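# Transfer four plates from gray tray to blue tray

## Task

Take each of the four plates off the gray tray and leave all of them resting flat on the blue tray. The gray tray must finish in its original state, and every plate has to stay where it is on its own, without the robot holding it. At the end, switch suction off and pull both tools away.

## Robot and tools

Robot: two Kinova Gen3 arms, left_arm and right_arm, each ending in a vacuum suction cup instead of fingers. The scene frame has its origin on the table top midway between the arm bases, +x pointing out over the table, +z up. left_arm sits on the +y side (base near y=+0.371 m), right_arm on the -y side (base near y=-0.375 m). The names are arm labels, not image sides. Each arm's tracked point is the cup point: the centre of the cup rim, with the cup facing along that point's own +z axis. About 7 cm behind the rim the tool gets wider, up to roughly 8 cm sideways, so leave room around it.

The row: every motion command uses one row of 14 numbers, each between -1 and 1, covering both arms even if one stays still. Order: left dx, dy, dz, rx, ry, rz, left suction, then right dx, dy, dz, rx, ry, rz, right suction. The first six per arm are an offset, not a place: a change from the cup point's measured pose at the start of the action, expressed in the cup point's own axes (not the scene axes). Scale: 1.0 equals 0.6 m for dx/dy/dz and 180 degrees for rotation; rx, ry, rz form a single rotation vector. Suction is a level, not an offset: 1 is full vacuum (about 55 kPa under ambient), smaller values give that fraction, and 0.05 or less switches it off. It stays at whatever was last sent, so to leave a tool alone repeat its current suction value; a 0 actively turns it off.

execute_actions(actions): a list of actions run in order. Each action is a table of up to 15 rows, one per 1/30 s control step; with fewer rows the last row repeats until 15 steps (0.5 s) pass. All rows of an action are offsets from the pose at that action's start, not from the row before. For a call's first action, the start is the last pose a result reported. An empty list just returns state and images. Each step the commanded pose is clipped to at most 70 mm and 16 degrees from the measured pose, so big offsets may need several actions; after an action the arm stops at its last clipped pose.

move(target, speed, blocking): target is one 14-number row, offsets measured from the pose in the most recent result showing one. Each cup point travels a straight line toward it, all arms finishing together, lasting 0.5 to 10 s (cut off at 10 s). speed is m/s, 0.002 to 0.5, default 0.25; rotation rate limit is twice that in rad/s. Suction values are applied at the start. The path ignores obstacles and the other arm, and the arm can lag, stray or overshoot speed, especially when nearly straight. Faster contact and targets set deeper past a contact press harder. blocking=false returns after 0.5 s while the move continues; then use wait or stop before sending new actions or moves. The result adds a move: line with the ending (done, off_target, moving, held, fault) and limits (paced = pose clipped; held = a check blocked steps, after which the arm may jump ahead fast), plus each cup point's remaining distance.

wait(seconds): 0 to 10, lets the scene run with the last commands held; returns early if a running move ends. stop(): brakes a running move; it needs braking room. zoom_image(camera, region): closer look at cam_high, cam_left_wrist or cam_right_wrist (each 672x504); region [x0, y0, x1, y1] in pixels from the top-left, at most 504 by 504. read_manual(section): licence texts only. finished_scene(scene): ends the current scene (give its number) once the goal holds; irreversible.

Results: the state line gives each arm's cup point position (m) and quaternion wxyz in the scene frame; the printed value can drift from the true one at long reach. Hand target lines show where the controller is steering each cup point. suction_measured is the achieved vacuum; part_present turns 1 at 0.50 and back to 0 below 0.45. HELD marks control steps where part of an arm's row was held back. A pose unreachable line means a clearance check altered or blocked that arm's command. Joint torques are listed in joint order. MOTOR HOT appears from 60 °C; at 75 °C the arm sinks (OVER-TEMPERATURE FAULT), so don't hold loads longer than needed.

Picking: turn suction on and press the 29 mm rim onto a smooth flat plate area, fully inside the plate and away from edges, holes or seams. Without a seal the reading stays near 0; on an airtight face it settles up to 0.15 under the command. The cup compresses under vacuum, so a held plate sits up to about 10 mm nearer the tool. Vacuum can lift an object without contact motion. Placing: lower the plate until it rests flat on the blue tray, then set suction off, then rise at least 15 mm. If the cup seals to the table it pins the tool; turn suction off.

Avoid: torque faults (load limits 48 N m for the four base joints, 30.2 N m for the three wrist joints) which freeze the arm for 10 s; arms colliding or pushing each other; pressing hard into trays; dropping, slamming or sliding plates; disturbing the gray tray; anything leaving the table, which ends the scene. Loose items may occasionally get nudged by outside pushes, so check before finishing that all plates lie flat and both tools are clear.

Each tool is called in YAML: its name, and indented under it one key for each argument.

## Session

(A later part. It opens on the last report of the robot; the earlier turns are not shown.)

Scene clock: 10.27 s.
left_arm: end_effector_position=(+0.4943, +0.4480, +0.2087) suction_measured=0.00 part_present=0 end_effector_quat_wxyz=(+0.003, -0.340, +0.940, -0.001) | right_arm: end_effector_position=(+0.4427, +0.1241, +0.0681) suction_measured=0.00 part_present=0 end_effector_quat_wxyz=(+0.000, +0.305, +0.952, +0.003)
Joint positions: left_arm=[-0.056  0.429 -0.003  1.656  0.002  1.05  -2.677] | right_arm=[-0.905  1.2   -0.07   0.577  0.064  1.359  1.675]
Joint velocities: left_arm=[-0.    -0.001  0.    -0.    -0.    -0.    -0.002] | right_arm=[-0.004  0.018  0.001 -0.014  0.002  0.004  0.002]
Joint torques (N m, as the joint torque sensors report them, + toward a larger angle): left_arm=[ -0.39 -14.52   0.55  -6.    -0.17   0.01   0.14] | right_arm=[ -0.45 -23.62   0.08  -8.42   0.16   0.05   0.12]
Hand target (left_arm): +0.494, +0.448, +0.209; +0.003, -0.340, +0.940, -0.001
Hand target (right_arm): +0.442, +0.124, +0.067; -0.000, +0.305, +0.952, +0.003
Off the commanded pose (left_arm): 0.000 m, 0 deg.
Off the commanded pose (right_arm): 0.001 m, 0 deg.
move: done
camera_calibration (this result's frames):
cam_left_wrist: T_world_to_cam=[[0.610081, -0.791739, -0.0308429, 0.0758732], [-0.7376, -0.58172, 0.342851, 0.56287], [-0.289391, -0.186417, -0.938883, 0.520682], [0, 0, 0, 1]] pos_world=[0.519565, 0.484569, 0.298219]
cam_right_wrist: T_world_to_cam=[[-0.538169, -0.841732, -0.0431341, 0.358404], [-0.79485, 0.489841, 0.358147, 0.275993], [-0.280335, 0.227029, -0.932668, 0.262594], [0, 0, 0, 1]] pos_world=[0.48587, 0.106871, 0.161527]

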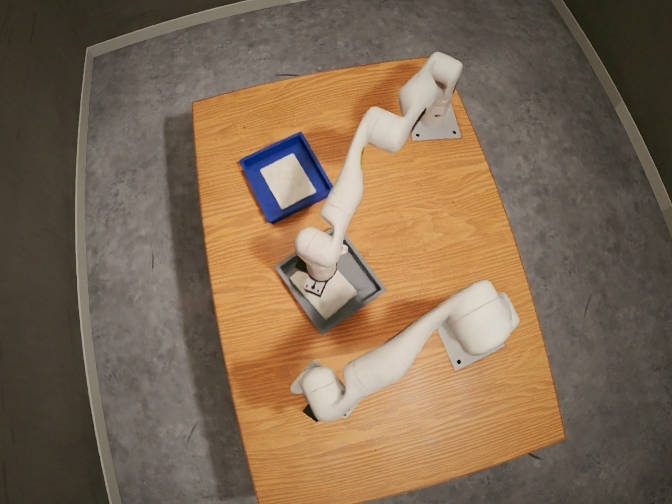

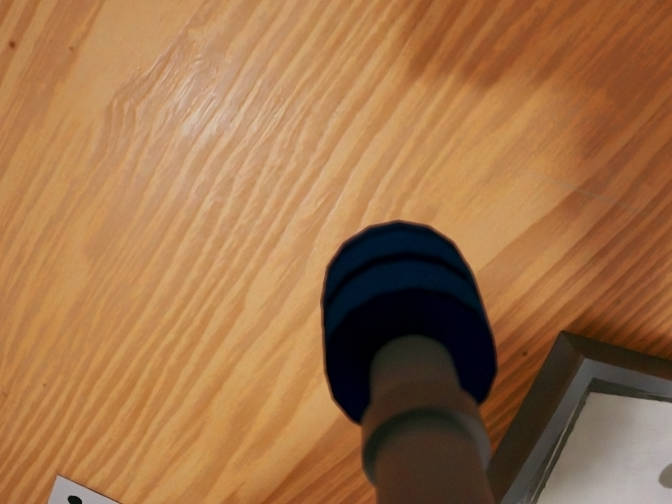

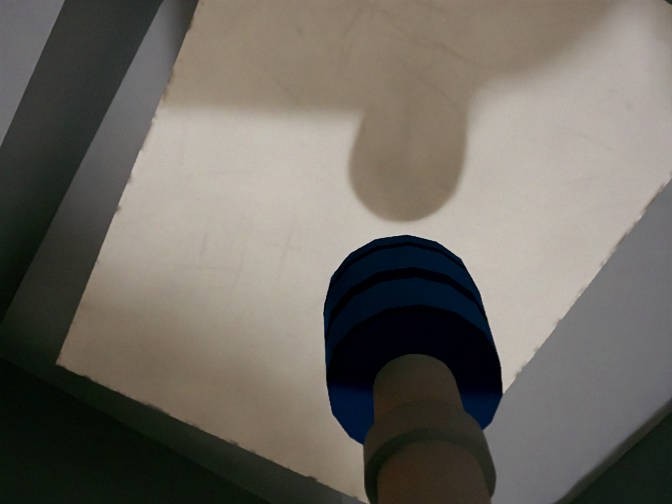

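execute_actions:
  actions: []

move:
  target: [0,0,0,0,0,0,0,0,0.01,0.08,0,0,0,0.7]
  speed: 0.09

move:
  target: [0,0,0,0,0,0,0,0,-0.01,-0.085,0,0,0,0.7]
  speed: 0.15

Scene clock: 11.23 s.
left_arm: end_effector_position=(+0.4943, +0.4480, +0.2087) suction_measured=0.00 part_present=0 end_effector_quat_wxyz=(+0.003, -0.340, +0.940, -0.001) | right_arm: end_effector_position=(+0.4424, +0.1241, +0.0669) suction_measured=0.00 part_present=0 end_effector_quat_wxyz=(-0.000, +0.305, +0.952, +0.003)
Joint positions: left_arm=[-0.056  0.429 -0.003  1.656  0.002  1.05  -2.677] | right_arm=[-0.906  1.202 -0.07   0.576  0.064  1.359  1.675]
Joint velocities: left_arm=[ 0.     0.001  0.    -0.    -0.001 -0.    -0.   ] | right_arm=[-0.001 -0.001  0.001 -0.    -0.     0.    -0.   ]
Joint torques (N m, as the joint torque sensors report them, + toward a larger angle): left_arm=[ -0.48 -14.54   0.46  -6.01  -0.04  -0.05   0.01] | right_arm=[ -0.19 -23.5    0.08  -8.16   0.11   0.04   0.04]
Hand target (left_arm): +0.494, +0.448, +0.209; +0.003, -0.340, +0.940, -0.001
Hand target (right_arm): +0.442, +0.124, +0.067; -0.000, +0.305, +0.952, +0.003
Off the commanded pose (left_arm): 0.000 m, 0 deg.
Off the commanded pose (right_arm): 0.001 m, 0 deg.
camera_calibration (this result's frames):
cam_left_wrist: T_world_to_cam=[[0.610081, -0.791738, -0.0308428, 0.0758729], [-0.7376, -0.581721, 0.342851, 0.56287], [-0.289391, -0.186418, -0.938883, 0.520682], [0, 0, 0, 1]] pos_world=[0.519565, 0.484569, 0.298219]
cam_right_wrist: T_world_to_cam=[[-0.538011, -0.8419, -0.0418119, 0.358079], [-0.79463, 0.490004, 0.358412, 0.276073], [-0.281259, 0.226054, -0.932627, 0.26196], [0, 0, 0, 1]] pos_world=[0.485705, 0.106973, 0.160335]

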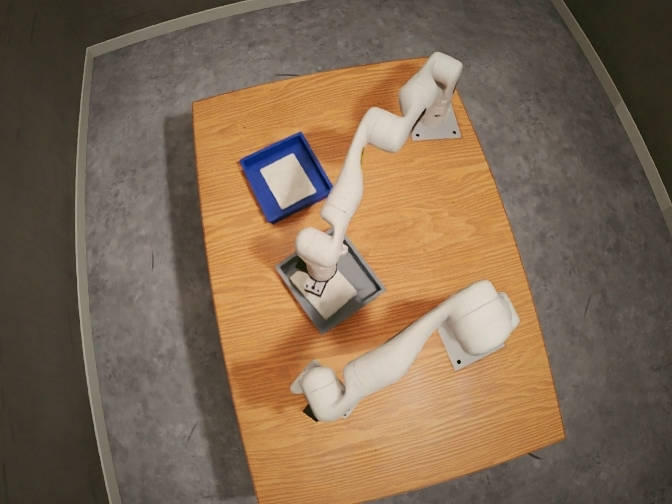

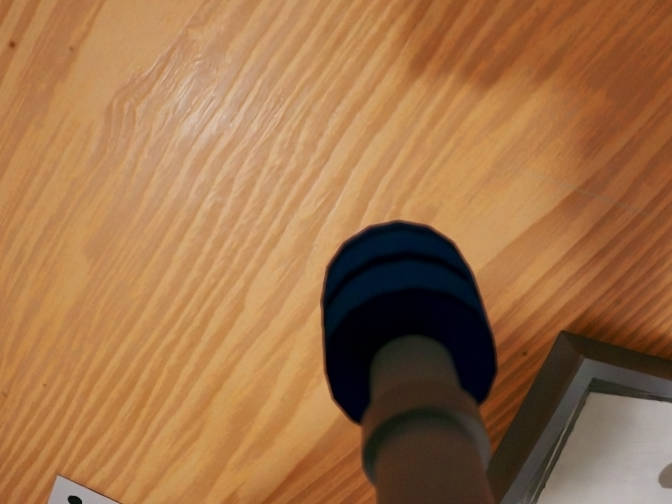

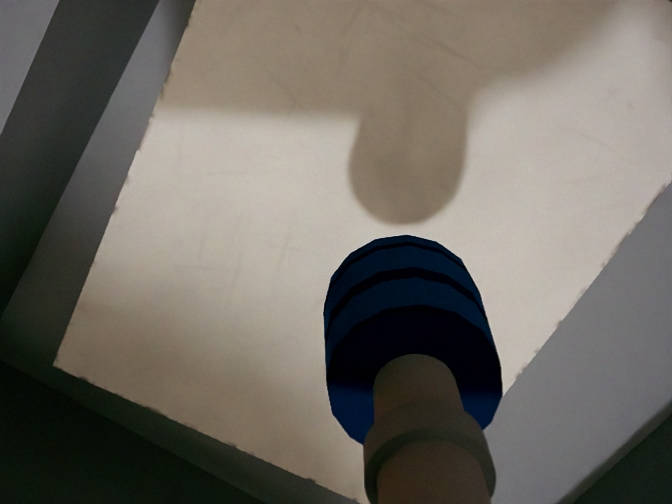

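Scene clock: 12.20 s.
left_arm: end_effector_position=(+0.4943, +0.4480, +0.2087) suction_measured=0.00 part_present=0 end_effector_quat_wxyz=(+0.003, -0.340, +0.940, -0.001) | right_arm: end_effector_position=(+0.4458, +0.1289, +0.0185) suction_measured=0.60 part_present=1 end_effector_quat_wxyz=(-0.000, +0.305, +0.952, +0.002)
Joint positions: left_arm=[-0.056  0.429 -0.003  1.656  0.002  1.05  -2.677] | right_arm=[-0.907  1.279 -0.07   0.559  0.067  1.301  1.674]
Joint velocities: left_arm=[ 0.    -0.    -0.    -0.     0.001  0.    -0.002] | right_arm=[ 0.001 -0.005 -0.001 -0.004  0.001 -0.     0.001]
Joint torques (N m, as the joint torque sensors report them, + toward a larger angle): left_arm=[ -0.35 -14.35   0.46  -6.14  -0.09  -0.06   0.14] | right_arm=[ -0.14 -24.8    0.04  -8.36   0.17   0.02   0.08]
Hand target (left_arm): +0.494, +0.448, +0.209; +0.003, -0.340, +0.940, -0.001
Hand target (right_arm): +0.446, +0.129, +0.019; -0.000, +0.305, +0.952, +0.003
Off the commanded pose (left_arm): 0.000 m, 0 deg.
Off the commanded pose (right_arm): 0.001 m, 0 deg.
move: done
camera_calibration (this result's frames):
cam_left_wrist: T_world_to_cam=[[0.610081, -0.791738, -0.0308425, 0.0758725], [-0.7376, -0.581721, 0.342851, 0.562871], [-0.28939, -0.186417, -0.938883, 0.520682], [0, 0, 0, 1]] pos_world=[0.519566, 0.484569, 0.298219]
cam_right_wrist: T_world_to_cam=[[-0.538193, -0.841824, -0.0409932, 0.361973], [-0.794307, 0.490349, 0.358657, 0.293584], [-0.281825, 0.225588, -0.932569, 0.21696], [0, 0, 0, 1]] pos_world=[0.489152, 0.111815, 0.111872]

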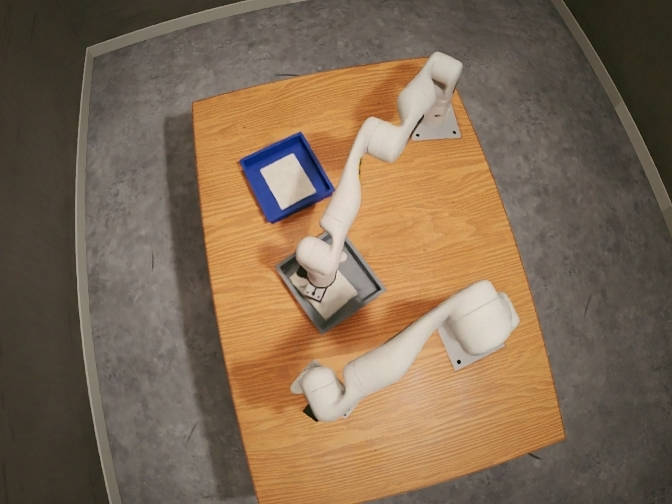

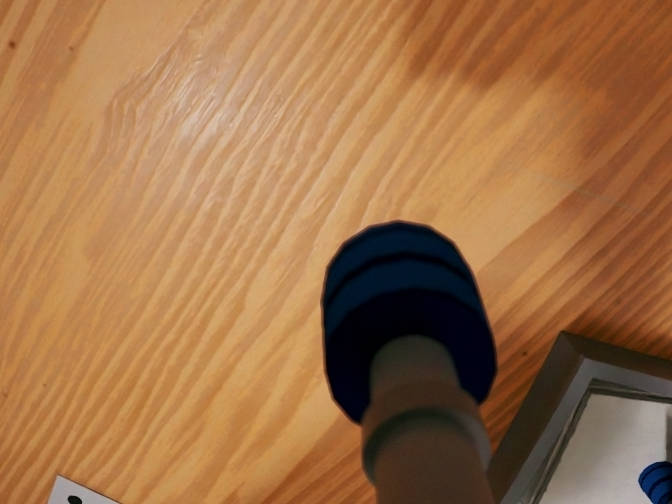

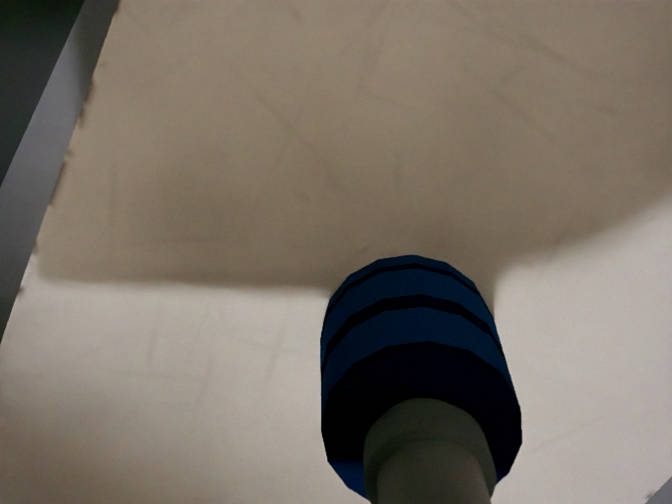

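Scene clock: 12.93 s.
left_arm: end_effector_position=(+0.4943, +0.4480, +0.2087) suction_measured=0.00 part_present=0 end_effector_quat_wxyz=(+0.003, -0.340, +0.940, -0.001) | right_arm: end_effector_position=(+0.4423, +0.1240, +0.0693) suction_measured=0.68 part_present=1 end_effector_quat_wxyz=(-0.000, +0.305, +0.952, +0.002)
Joint positions: left_arm=[-0.056  0.429 -0.003  1.656  0.002  1.05  -2.677] | right_arm=[-0.906  1.201 -0.07   0.573  0.064  1.366  1.676]
Joint velocities: left_arm=[-0.    -0.    -0.     0.     0.     0.    -0.001] | right_arm=[ 0.    -0.004  0.001  0.001 -0.001  0.    -0.001]
Joint torques (N m, as the joint torque sensors report them, + toward a larger angle): left_arm=[ -0.43 -14.61   0.36  -5.97   0.01   0.02   0.11] | right_arm=[ -0.21 -24.29   0.04  -8.67   0.09   0.     0.09]
Hand target (left_arm): +0.494, +0.448, +0.209; +0.003, -0.340, +0.940, -0.001
Hand target (right_arm): +0.442, +0.124, +0.069; -0.000, +0.305, +0.952, +0.002
Off the commanded pose (left_arm): 0.000 m, 0 deg.
Off the commanded pose (right_arm): 0.000 m, 0 deg.
move: done
camera_calibration (this result's frames):
cam_left_wrist: T_world_to_cam=[[0.610081, -0.791739, -0.030842, 0.0758722], [-0.737601, -0.58172, 0.34285, 0.562872], [-0.289389, -0.186417, -0.938884, 0.520682], [0, 0, 0, 1]] pos_world=[0.519566, 0.484569, 0.298219]
cam_right_wrist: T_world_to_cam=[[-0.538022, -0.841944, -0.040781, 0.357861], [-0.794382, 0.490258, 0.358614, 0.275013], [-0.28194, 0.225338, -0.932595, 0.264555], [0, 0, 0, 1]] pos_world=[0.485591, 0.106857, 0.162693]

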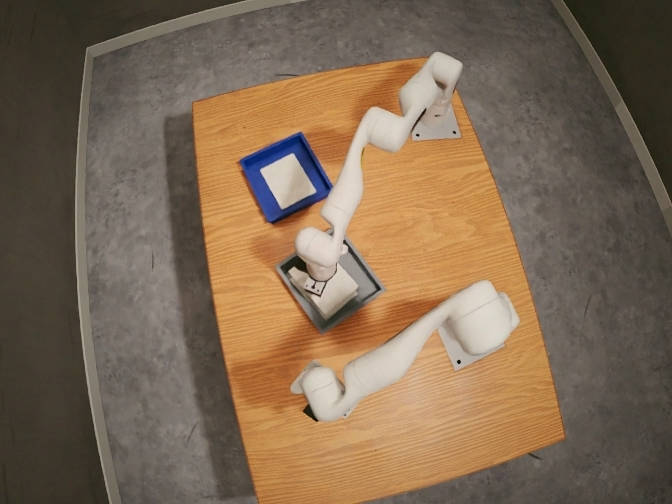

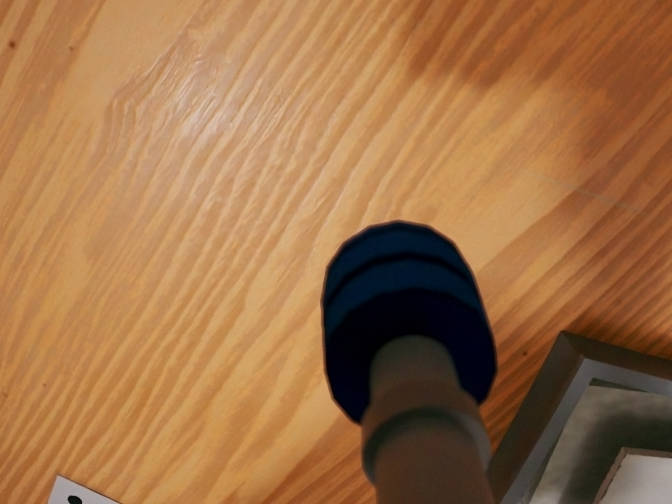

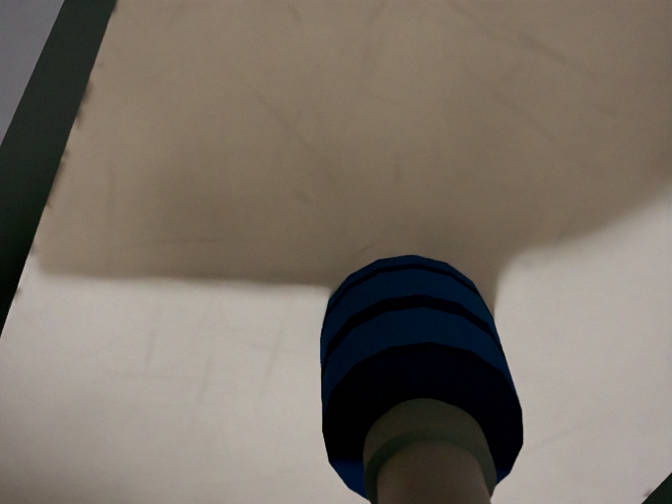

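move:
  target: [0,0,0,0,0,0,0,-0.405,-0.448,0,0,0,0.07,0.7]
  speed: 0.4

move:
  target: [0,0,0,0,0,0,0,0,0,0.1,0,0,0,0.7]
  speed: 0.1

Scene clock: 14.60 s.
left_arm: end_effector_position=(+0.4943, +0.4480, +0.2087) suction_measured=0.00 part_present=0 end_effector_quat_wxyz=(+0.003, -0.340, +0.940, -0.001) | right_arm: end_effector_position=(+0.4839, -0.2358, +0.0690) suction_measured=0.70 part_present=1 end_effector_quat_wxyz=(+0.001, +0.407, +0.913, +0.002)
Joint positions: left_arm=[-0.056  0.429 -0.003  1.656  0.002  1.05  -2.677] | right_arm=[-0.374  0.82  -0.04   1.434  0.036  0.884  1.978]
Joint velocities: left_arm=[ 0.     0.     0.     0.    -0.001  0.    -0.001] | right_arm=[ 0.001 -0.001  0.002  0.    -0.002  0.001  0.001]
Joint torques (N m, as the joint torque sensors report them, + toward a larger angle): left_arm=[ -0.39 -14.76   0.41  -6.15  -0.05  -0.01  -0.01] | right_arm=[ -0.08 -18.89  -0.04  -7.09  -0.1    0.07   0.07]
Hand target (left_arm): +0.494, +0.448, +0.209; +0.003, -0.340, +0.940, -0.001
Hand target (right_arm): +0.484, -0.236, +0.069; +0.001, +0.407, +0.913, +0.002
Off the commanded pose (left_arm): 0.000 m, 0 deg.
Off the commanded pose (right_arm): 0.001 m, 0 deg.
move: done
camera_calibration (this result's frames):
cam_left_wrist: T_world_to_cam=[[0.610081, -0.791739, -0.0308416, 0.0758718], [-0.737601, -0.58172, 0.34285, 0.562873], [-0.289389, -0.186417, -0.938884, 0.520681], [0, 0, 0, 1]] pos_world=[0.519567, 0.484569, 0.298218]
cam_right_wrist: T_world_to_cam=[[-0.707656, -0.705388, -0.0406319, 0.191634], [-0.669769, 0.651387, 0.356518, 0.462421], [-0.225016, 0.279506, -0.933405, 0.342379], [0, 0, 0, 1]] pos_world=[0.522367, -0.261736, 0.162503]

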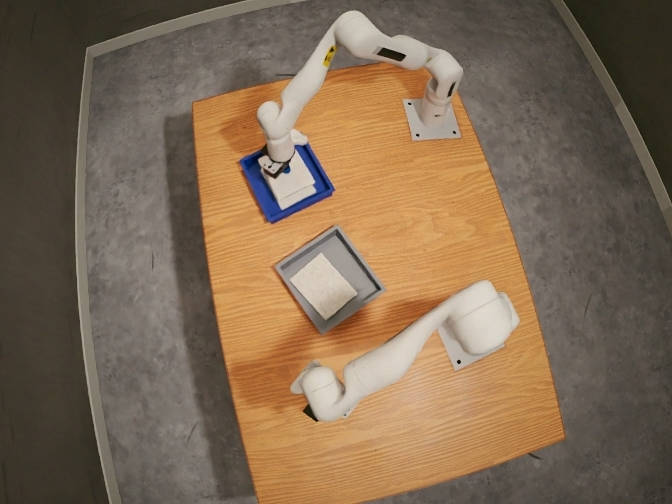

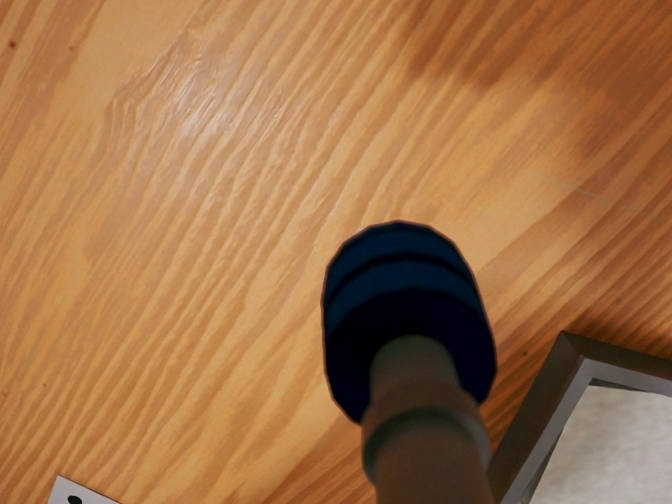

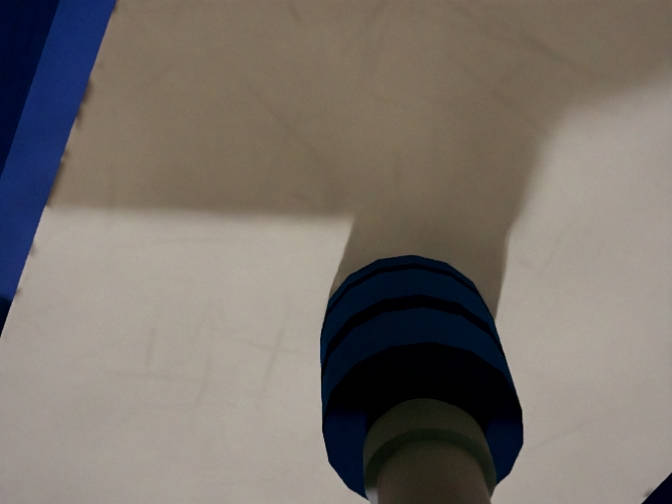

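Scene clock: 15.50 s.
left_arm: end_effector_position=(+0.4943, +0.4480, +0.2087) suction_measured=0.00 part_present=0 end_effector_quat_wxyz=(+0.003, -0.340, +0.940, -0.001) | right_arm: end_effector_position=(+0.4841, -0.2357, +0.0093) suction_measured=0.66 part_present=1 end_effector_quat_wxyz=(+0.001, +0.407, +0.913, +0.002)
Joint positions: left_arm=[-0.056  0.429 -0.003  1.656  0.002  1.05  -2.677] | right_arm=[-0.374  0.918 -0.038  1.461  0.041  0.76   1.974]
Joint velocities: left_arm=[ 0.    -0.001  0.     0.    -0.001  0.     0.001] | right_arm=[-0.001  0.005 -0.001 -0.    -0.     0.001  0.002]
Joint torques (N m, as the joint torque sensors report them, + toward a larger angle): left_arm=[ -0.51 -14.49   0.58  -6.09  -0.07   0.07   0.04] | right_arm=[ -0.33 -19.13  -0.02  -6.21   0.05  -0.02   0.12]
Hand target (left_arm): +0.494, +0.448, +0.209; +0.003, -0.340, +0.940, -0.001
Hand target (right_arm): +0.484, -0.236, +0.009; +0.001, +0.407, +0.913, +0.002
Off the commanded pose (left_arm): 0.000 m, 0 deg.
Off the commanded pose (right_arm): 0.000 m, 0 deg.
move: done
camera_calibration (this result's frames):
cam_left_wrist: T_world_to_cam=[[0.610081, -0.791739, -0.0308411, 0.0758713], [-0.737601, -0.58172, 0.342849, 0.562874], [-0.289388, -0.186417, -0.938884, 0.520681], [0, 0, 0, 1]] pos_world=[0.519568, 0.484569, 0.298218]
cam_right_wrist: T_world_to_cam=[[-0.707787, -0.705229, -0.0410901, 0.189508], [-0.669749, 0.651405, 0.356521, 0.483778], [-0.224663, 0.279861, -0.933383, 0.286526], [0, 0, 0, 1]] pos_world=[0.522513, -0.261676, 0.102749]

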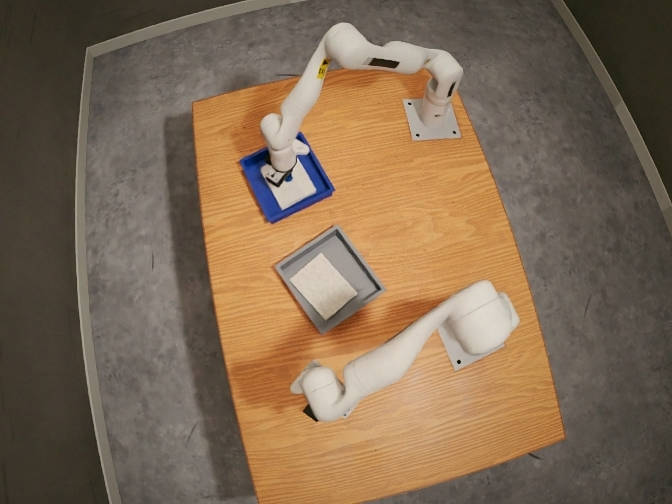

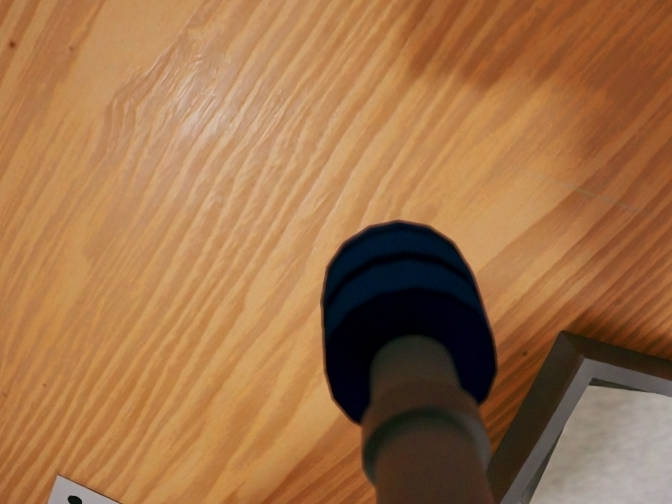

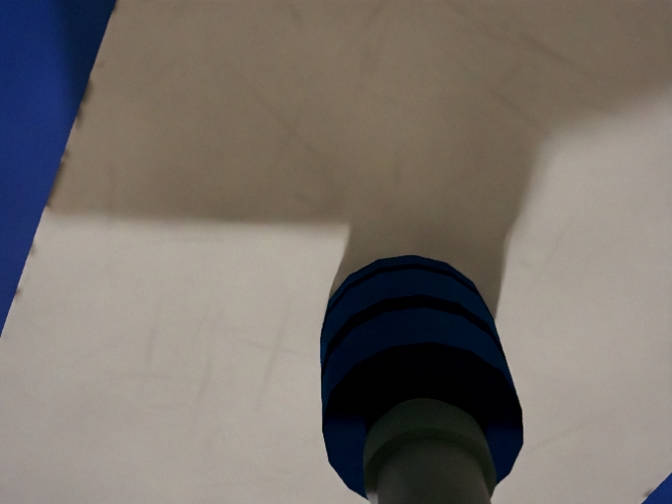

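execute_actions:
  actions:
    - [[0,0,0,0,0,0,0,0,0,0.003,0,0,0,0.7],[0,0,0,0,0,0,0,0,0,0.003,0,0,0,0.7],[0,0,0,0,0,0,0,0,0,0.003,0,0,0,0],[0,0,0,0,0,0,0,0,0,0.003,0,0,0,0],[0,0,0,0,0,0,0,0,0,0.003,0,0,0,0],[0,0,0,0,0,0,0,0,0,0.003,0,0,0,0],[0,0,0,0,0,0,0,0,0,-0.003,0,0,0,0],[0,0,0,0,0,0,0,0,0,-0.01,0,0,0,0],[0,0,0,0,0,0,0,0,0,-0.02,0,0,0,0],[0,0,0,0,0,0,0,0,0,-0.035,0,0,0,0],[0,0,0,0,0,0,0,0,0,-0.05,0,0,0,0],[0,0,0,0,0,0,0,0,0,-0.065,0,0,0,0],[0,0,0,0,0,0,0,0,0,-0.08,0,0,0,0],[0,0,0,0,0,0,0,0,0,-0.095,0,0,0,0],[0,0,0,0,0,0,0,0,0,-0.1,0,0,0,0]]

wait:
  seconds: 0.2

move:
  target: [0,0,0,0,0,0,0,0.492,0.35,0,0,0,-0.07,0]
  speed: 0.45

Scene clock: 16.47 s.
left_arm: end_effector_position=(+0.4943, +0.4480, +0.2087) suction_measured=0.00 part_present=0 end_effector_quat_wxyz=(+0.003, -0.340, +0.940, -0.001) | right_arm: end_effector_position=(+0.4844, -0.2356, +0.0566) suction_measured=0.00 part_present=0 end_effector_quat_wxyz=(+0.002, +0.407, +0.913, +0.003)
Joint positions: left_arm=[-0.056  0.429 -0.003  1.656  0.002  1.05  -2.677] | right_arm=[-0.374  0.839 -0.04   1.443  0.037  0.854  1.977]
Joint velocities: left_arm=[ 0.    -0.001  0.    -0.     0.     0.     0.   ] | right_arm=[ 0.001 -0.348 -0.006 -0.136 -0.023  0.498  0.016]
Joint torques (N m, as the joint torque sensors report them, + toward a larger angle): left_arm=[ -0.35 -14.58   0.5   -5.9   -0.05   0.     0.01] | right_arm=[  0.1  -17.26   0.29  -6.5   -0.04   0.16   0.17]
Hand target (left_arm): +0.494, +0.448, +0.209; +0.003, -0.340, +0.940, -0.001
Hand target (right_arm): +0.484, -0.236, +0.069; +0.001, +0.407, +0.913, +0.002
Off the commanded pose (left_arm): 0.000 m, 0 deg.
Off the commanded pose (right_arm): 0.013 m, 0 deg.
Step readings (end_effector_position):
0: left_arm (+0.4943, +0.4480, +0.2087) | right_arm (+0.4840, -0.2357, +0.0090)
1: left_arm (+0.4943, +0.4480, +0.2087) | right_arm (+0.4840, -0.2357, +0.0086)
2: left_arm (+0.4943, +0.4480, +0.2087) | right_arm (+0.4841, -0.2357, +0.0077)
4: left_arm (+0.4943, +0.4480, +0.2087) | right_arm (+0.4844, -0.2356, +0.0080)
8: left_arm (+0.4943, +0.4480, +0.2087) | right_arm (+0.4855, -0.2353, +0.0132)
15: end_effector_position above
camera_calibration (this result's frames):
cam_left_wrist: T_world_to_cam=[[0.610081, -0.791739, -0.0308409, 0.075871], [-0.737602, -0.58172, 0.342849, 0.562875], [-0.289387, -0.186417, -0.938884, 0.520681], [0, 0, 0, 1]] pos_world=[0.519568, 0.48457, 0.298218]
cam_right_wrist: T_world_to_cam=[[-0.70756, -0.705342, -0.0430378, 0.191708], [-0.670681, 0.65111, 0.355306, 0.467533], [-0.22259, 0.280265, -0.933759, 0.329865], [0, 0, 0, 1]] pos_world=[0.522635, -0.261645, 0.150147]

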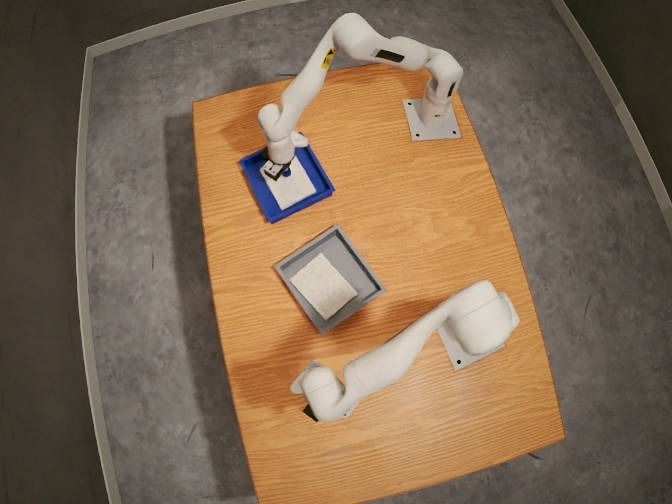

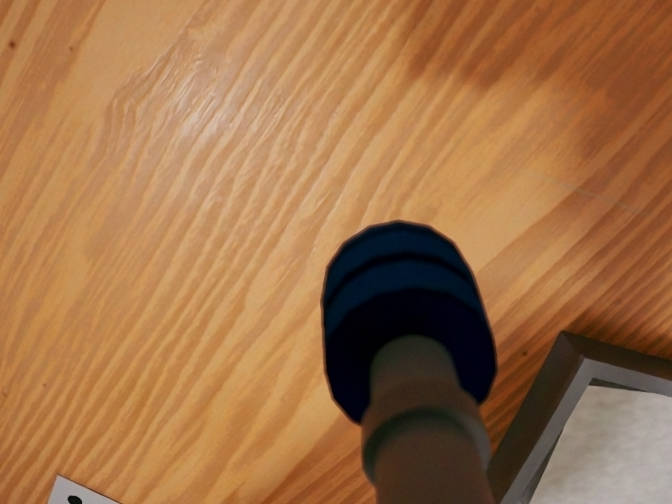

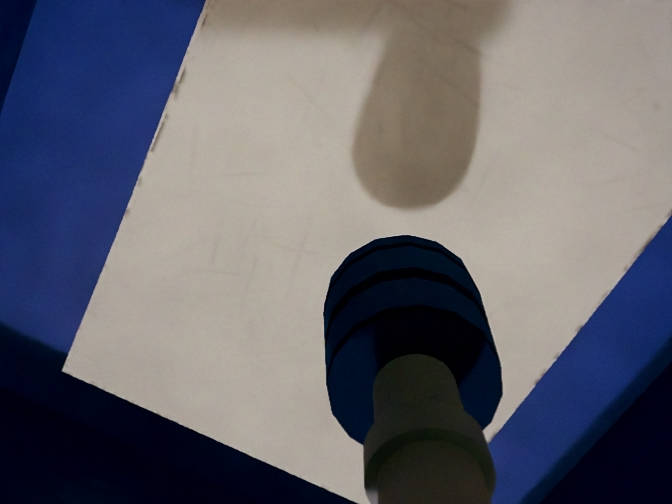

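Scene clock: 16.67 s.
left_arm: end_effector_position=(+0.4943, +0.4480, +0.2087) suction_measured=0.00 part_present=0 end_effector_quat_wxyz=(+0.003, -0.340, +0.940, -0.001) | right_arm: end_effector_position=(+0.4836, -0.2359, +0.0679) suction_measured=0.00 part_present=0 end_effector_quat_wxyz=(+0.001, +0.407, +0.913, +0.002)
Joint positions: left_arm=[-0.056  0.429 -0.003  1.656  0.002  1.05  -2.677] | right_arm=[-0.374  0.822 -0.04   1.436  0.036  0.882  1.978]
Joint velocities: left_arm=[-0.    -0.    -0.     0.     0.    -0.     0.001] | right_arm=[ 0.001 -0.014 -0.001  0.001  0.001  0.    -0.   ]
Joint torques (N m, as the joint torque sensors report them, + toward a larger angle): left_arm=[ -0.41 -14.59   0.26  -5.87   0.03   0.01  -0.03] | right_arm=[ -0.08 -18.71   0.1   -6.94   0.1   -0.17  -0.04]
Hand target (left_arm): +0.494, +0.448, +0.209; +0.003, -0.340, +0.940, -0.001
Hand target (right_arm): +0.484, -0.236, +0.069; +0.001, +0.407, +0.913, +0.002
Off the commanded pose (left_arm): 0.000 m, 0 deg.
Off the commanded pose (right_arm): 0.001 m, 0 deg.
wait: 0.20 s; no rest
camera_calibration (this result's frames):
cam_left_wrist: T_world_to_cam=[[0.610081, -0.791739, -0.0308409, 0.075871], [-0.737602, -0.58172, 0.342849, 0.562875], [-0.289387, -0.186417, -0.938884, 0.520681], [0, 0, 0, 1]] pos_world=[0.519568, 0.48457, 0.298218]
cam_right_wrist: T_world_to_cam=[[-0.707645, -0.705415, -0.0403584, 0.191325], [-0.669674, 0.651383, 0.356702, 0.462604], [-0.225334, 0.279445, -0.933346, 0.341457], [0, 0, 0, 1]] pos_world=[0.522126, -0.261787, 0.161407]

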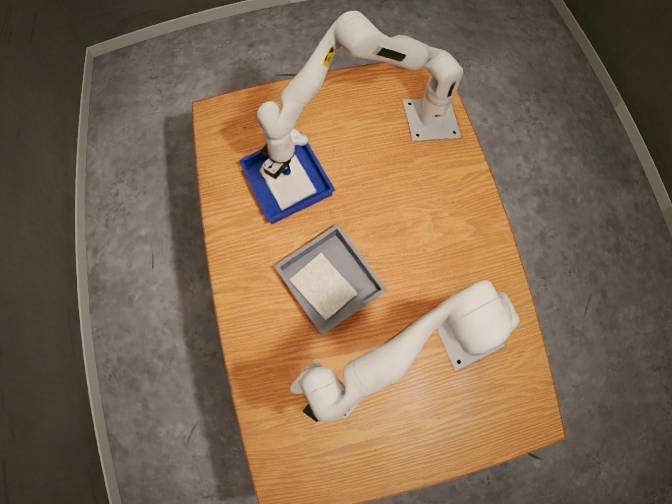

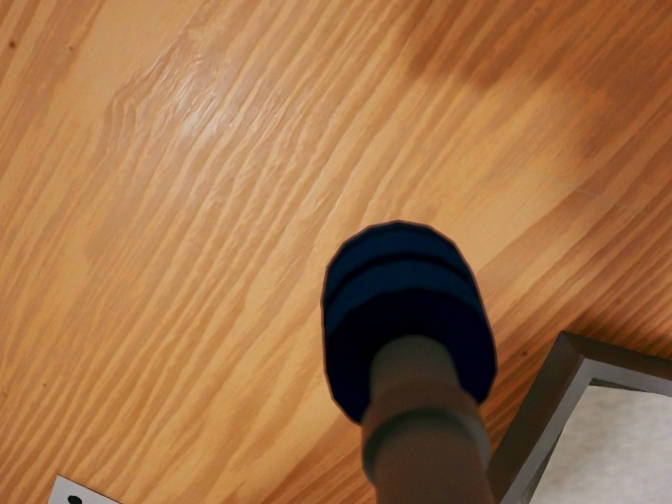

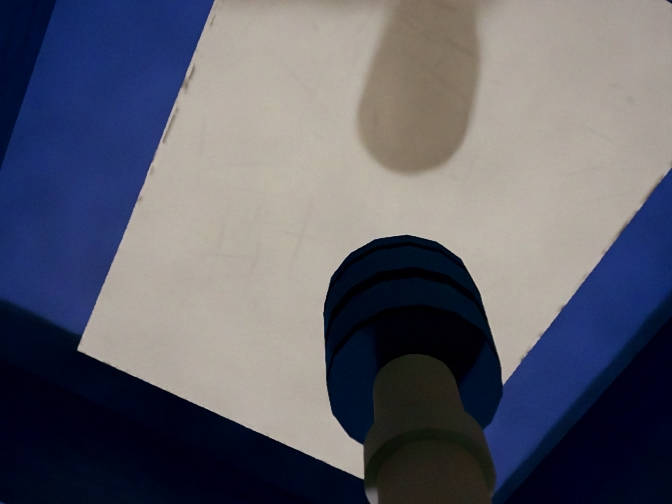

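Scene clock: 18.17 s.
left_arm: end_effector_position=(+0.4943, +0.4480, +0.2087) suction_measured=0.00 part_present=0 end_effector_quat_wxyz=(+0.003, -0.340, +0.940, -0.001) | right_arm: end_effector_position=(+0.4429, +0.1241, +0.0693) suction_measured=0.00 part_present=0 end_effector_quat_wxyz=(-0.000, +0.305, +0.952, +0.003)
Joint positions: left_arm=[-0.056  0.429 -0.003  1.656  0.002  1.05  -2.677] | right_arm=[-0.905  1.202 -0.069  0.571  0.063  1.366  1.677]
Joint velocities: left_arm=[-0.    -0.    -0.    -0.001  0.002  0.     0.   ] | right_arm=[-0.001  0.018 -0.001 -0.015  0.001  0.006  0.001]
Joint torques (N m, as the joint torque sensors report them, + toward a larger angle): left_arm=[ -0.36 -14.72   0.49  -6.01  -0.04   0.1   -0.03] | right_arm=[ -0.21 -22.77   0.06  -8.03   0.05   0.51   0.04]
Hand target (left_arm): +0.494, +0.448, +0.209; +0.003, -0.340, +0.940, -0.001
Hand target (right_arm): +0.443, +0.124, +0.068; -0.001, +0.305, +0.952, +0.002
Off the commanded pose (left_arm): 0.000 m, 0 deg.
Off the commanded pose (right_arm): 0.001 m, 0 deg.
move: done
camera_calibration (this result's frames):
cam_left_wrist: T_world_to_cam=[[0.610081, -0.791739, -0.0308406, 0.0758708], [-0.737602, -0.58172, 0.342848, 0.562876], [-0.289387, -0.186417, -0.938884, 0.52068], [0, 0, 0, 1]] pos_world=[0.519569, 0.48457, 0.298218]
cam_right_wrist: T_world_to_cam=[[-0.537886, -0.841981, -0.0418, 0.358327], [-0.794643, 0.489842, 0.358604, 0.275674], [-0.281463, 0.226104, -0.932553, 0.264421], [0, 0, 0, 1]] pos_world=[0.486226, 0.106881, 0.162707]

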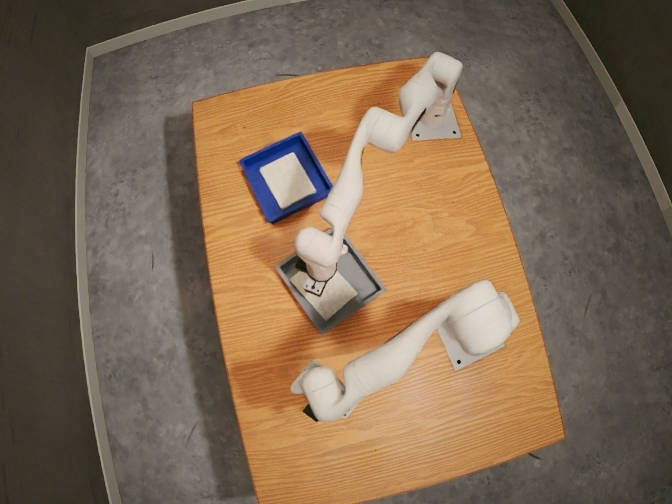

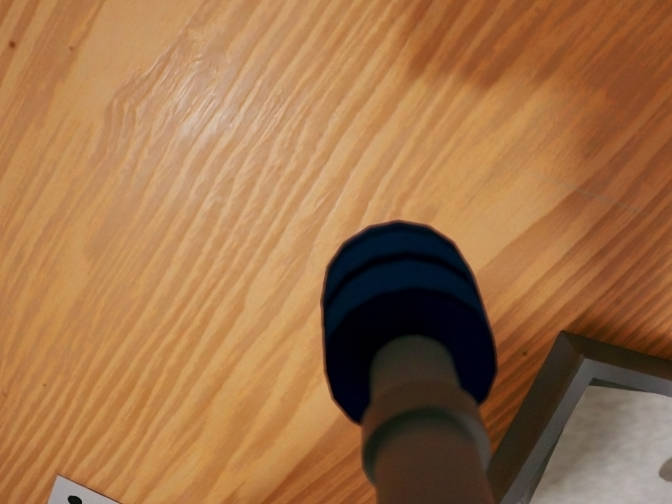

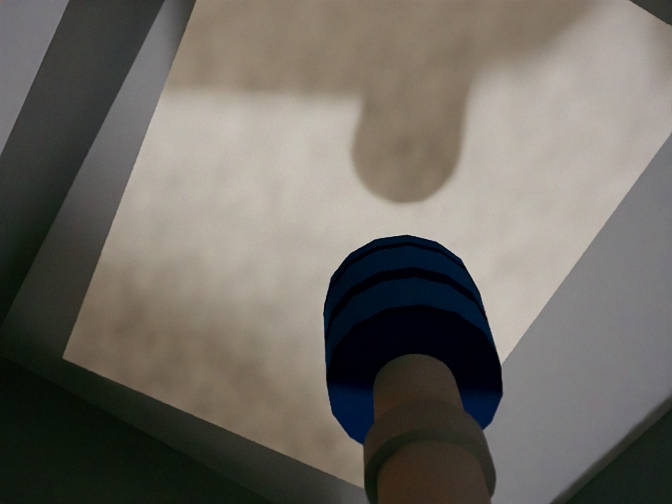

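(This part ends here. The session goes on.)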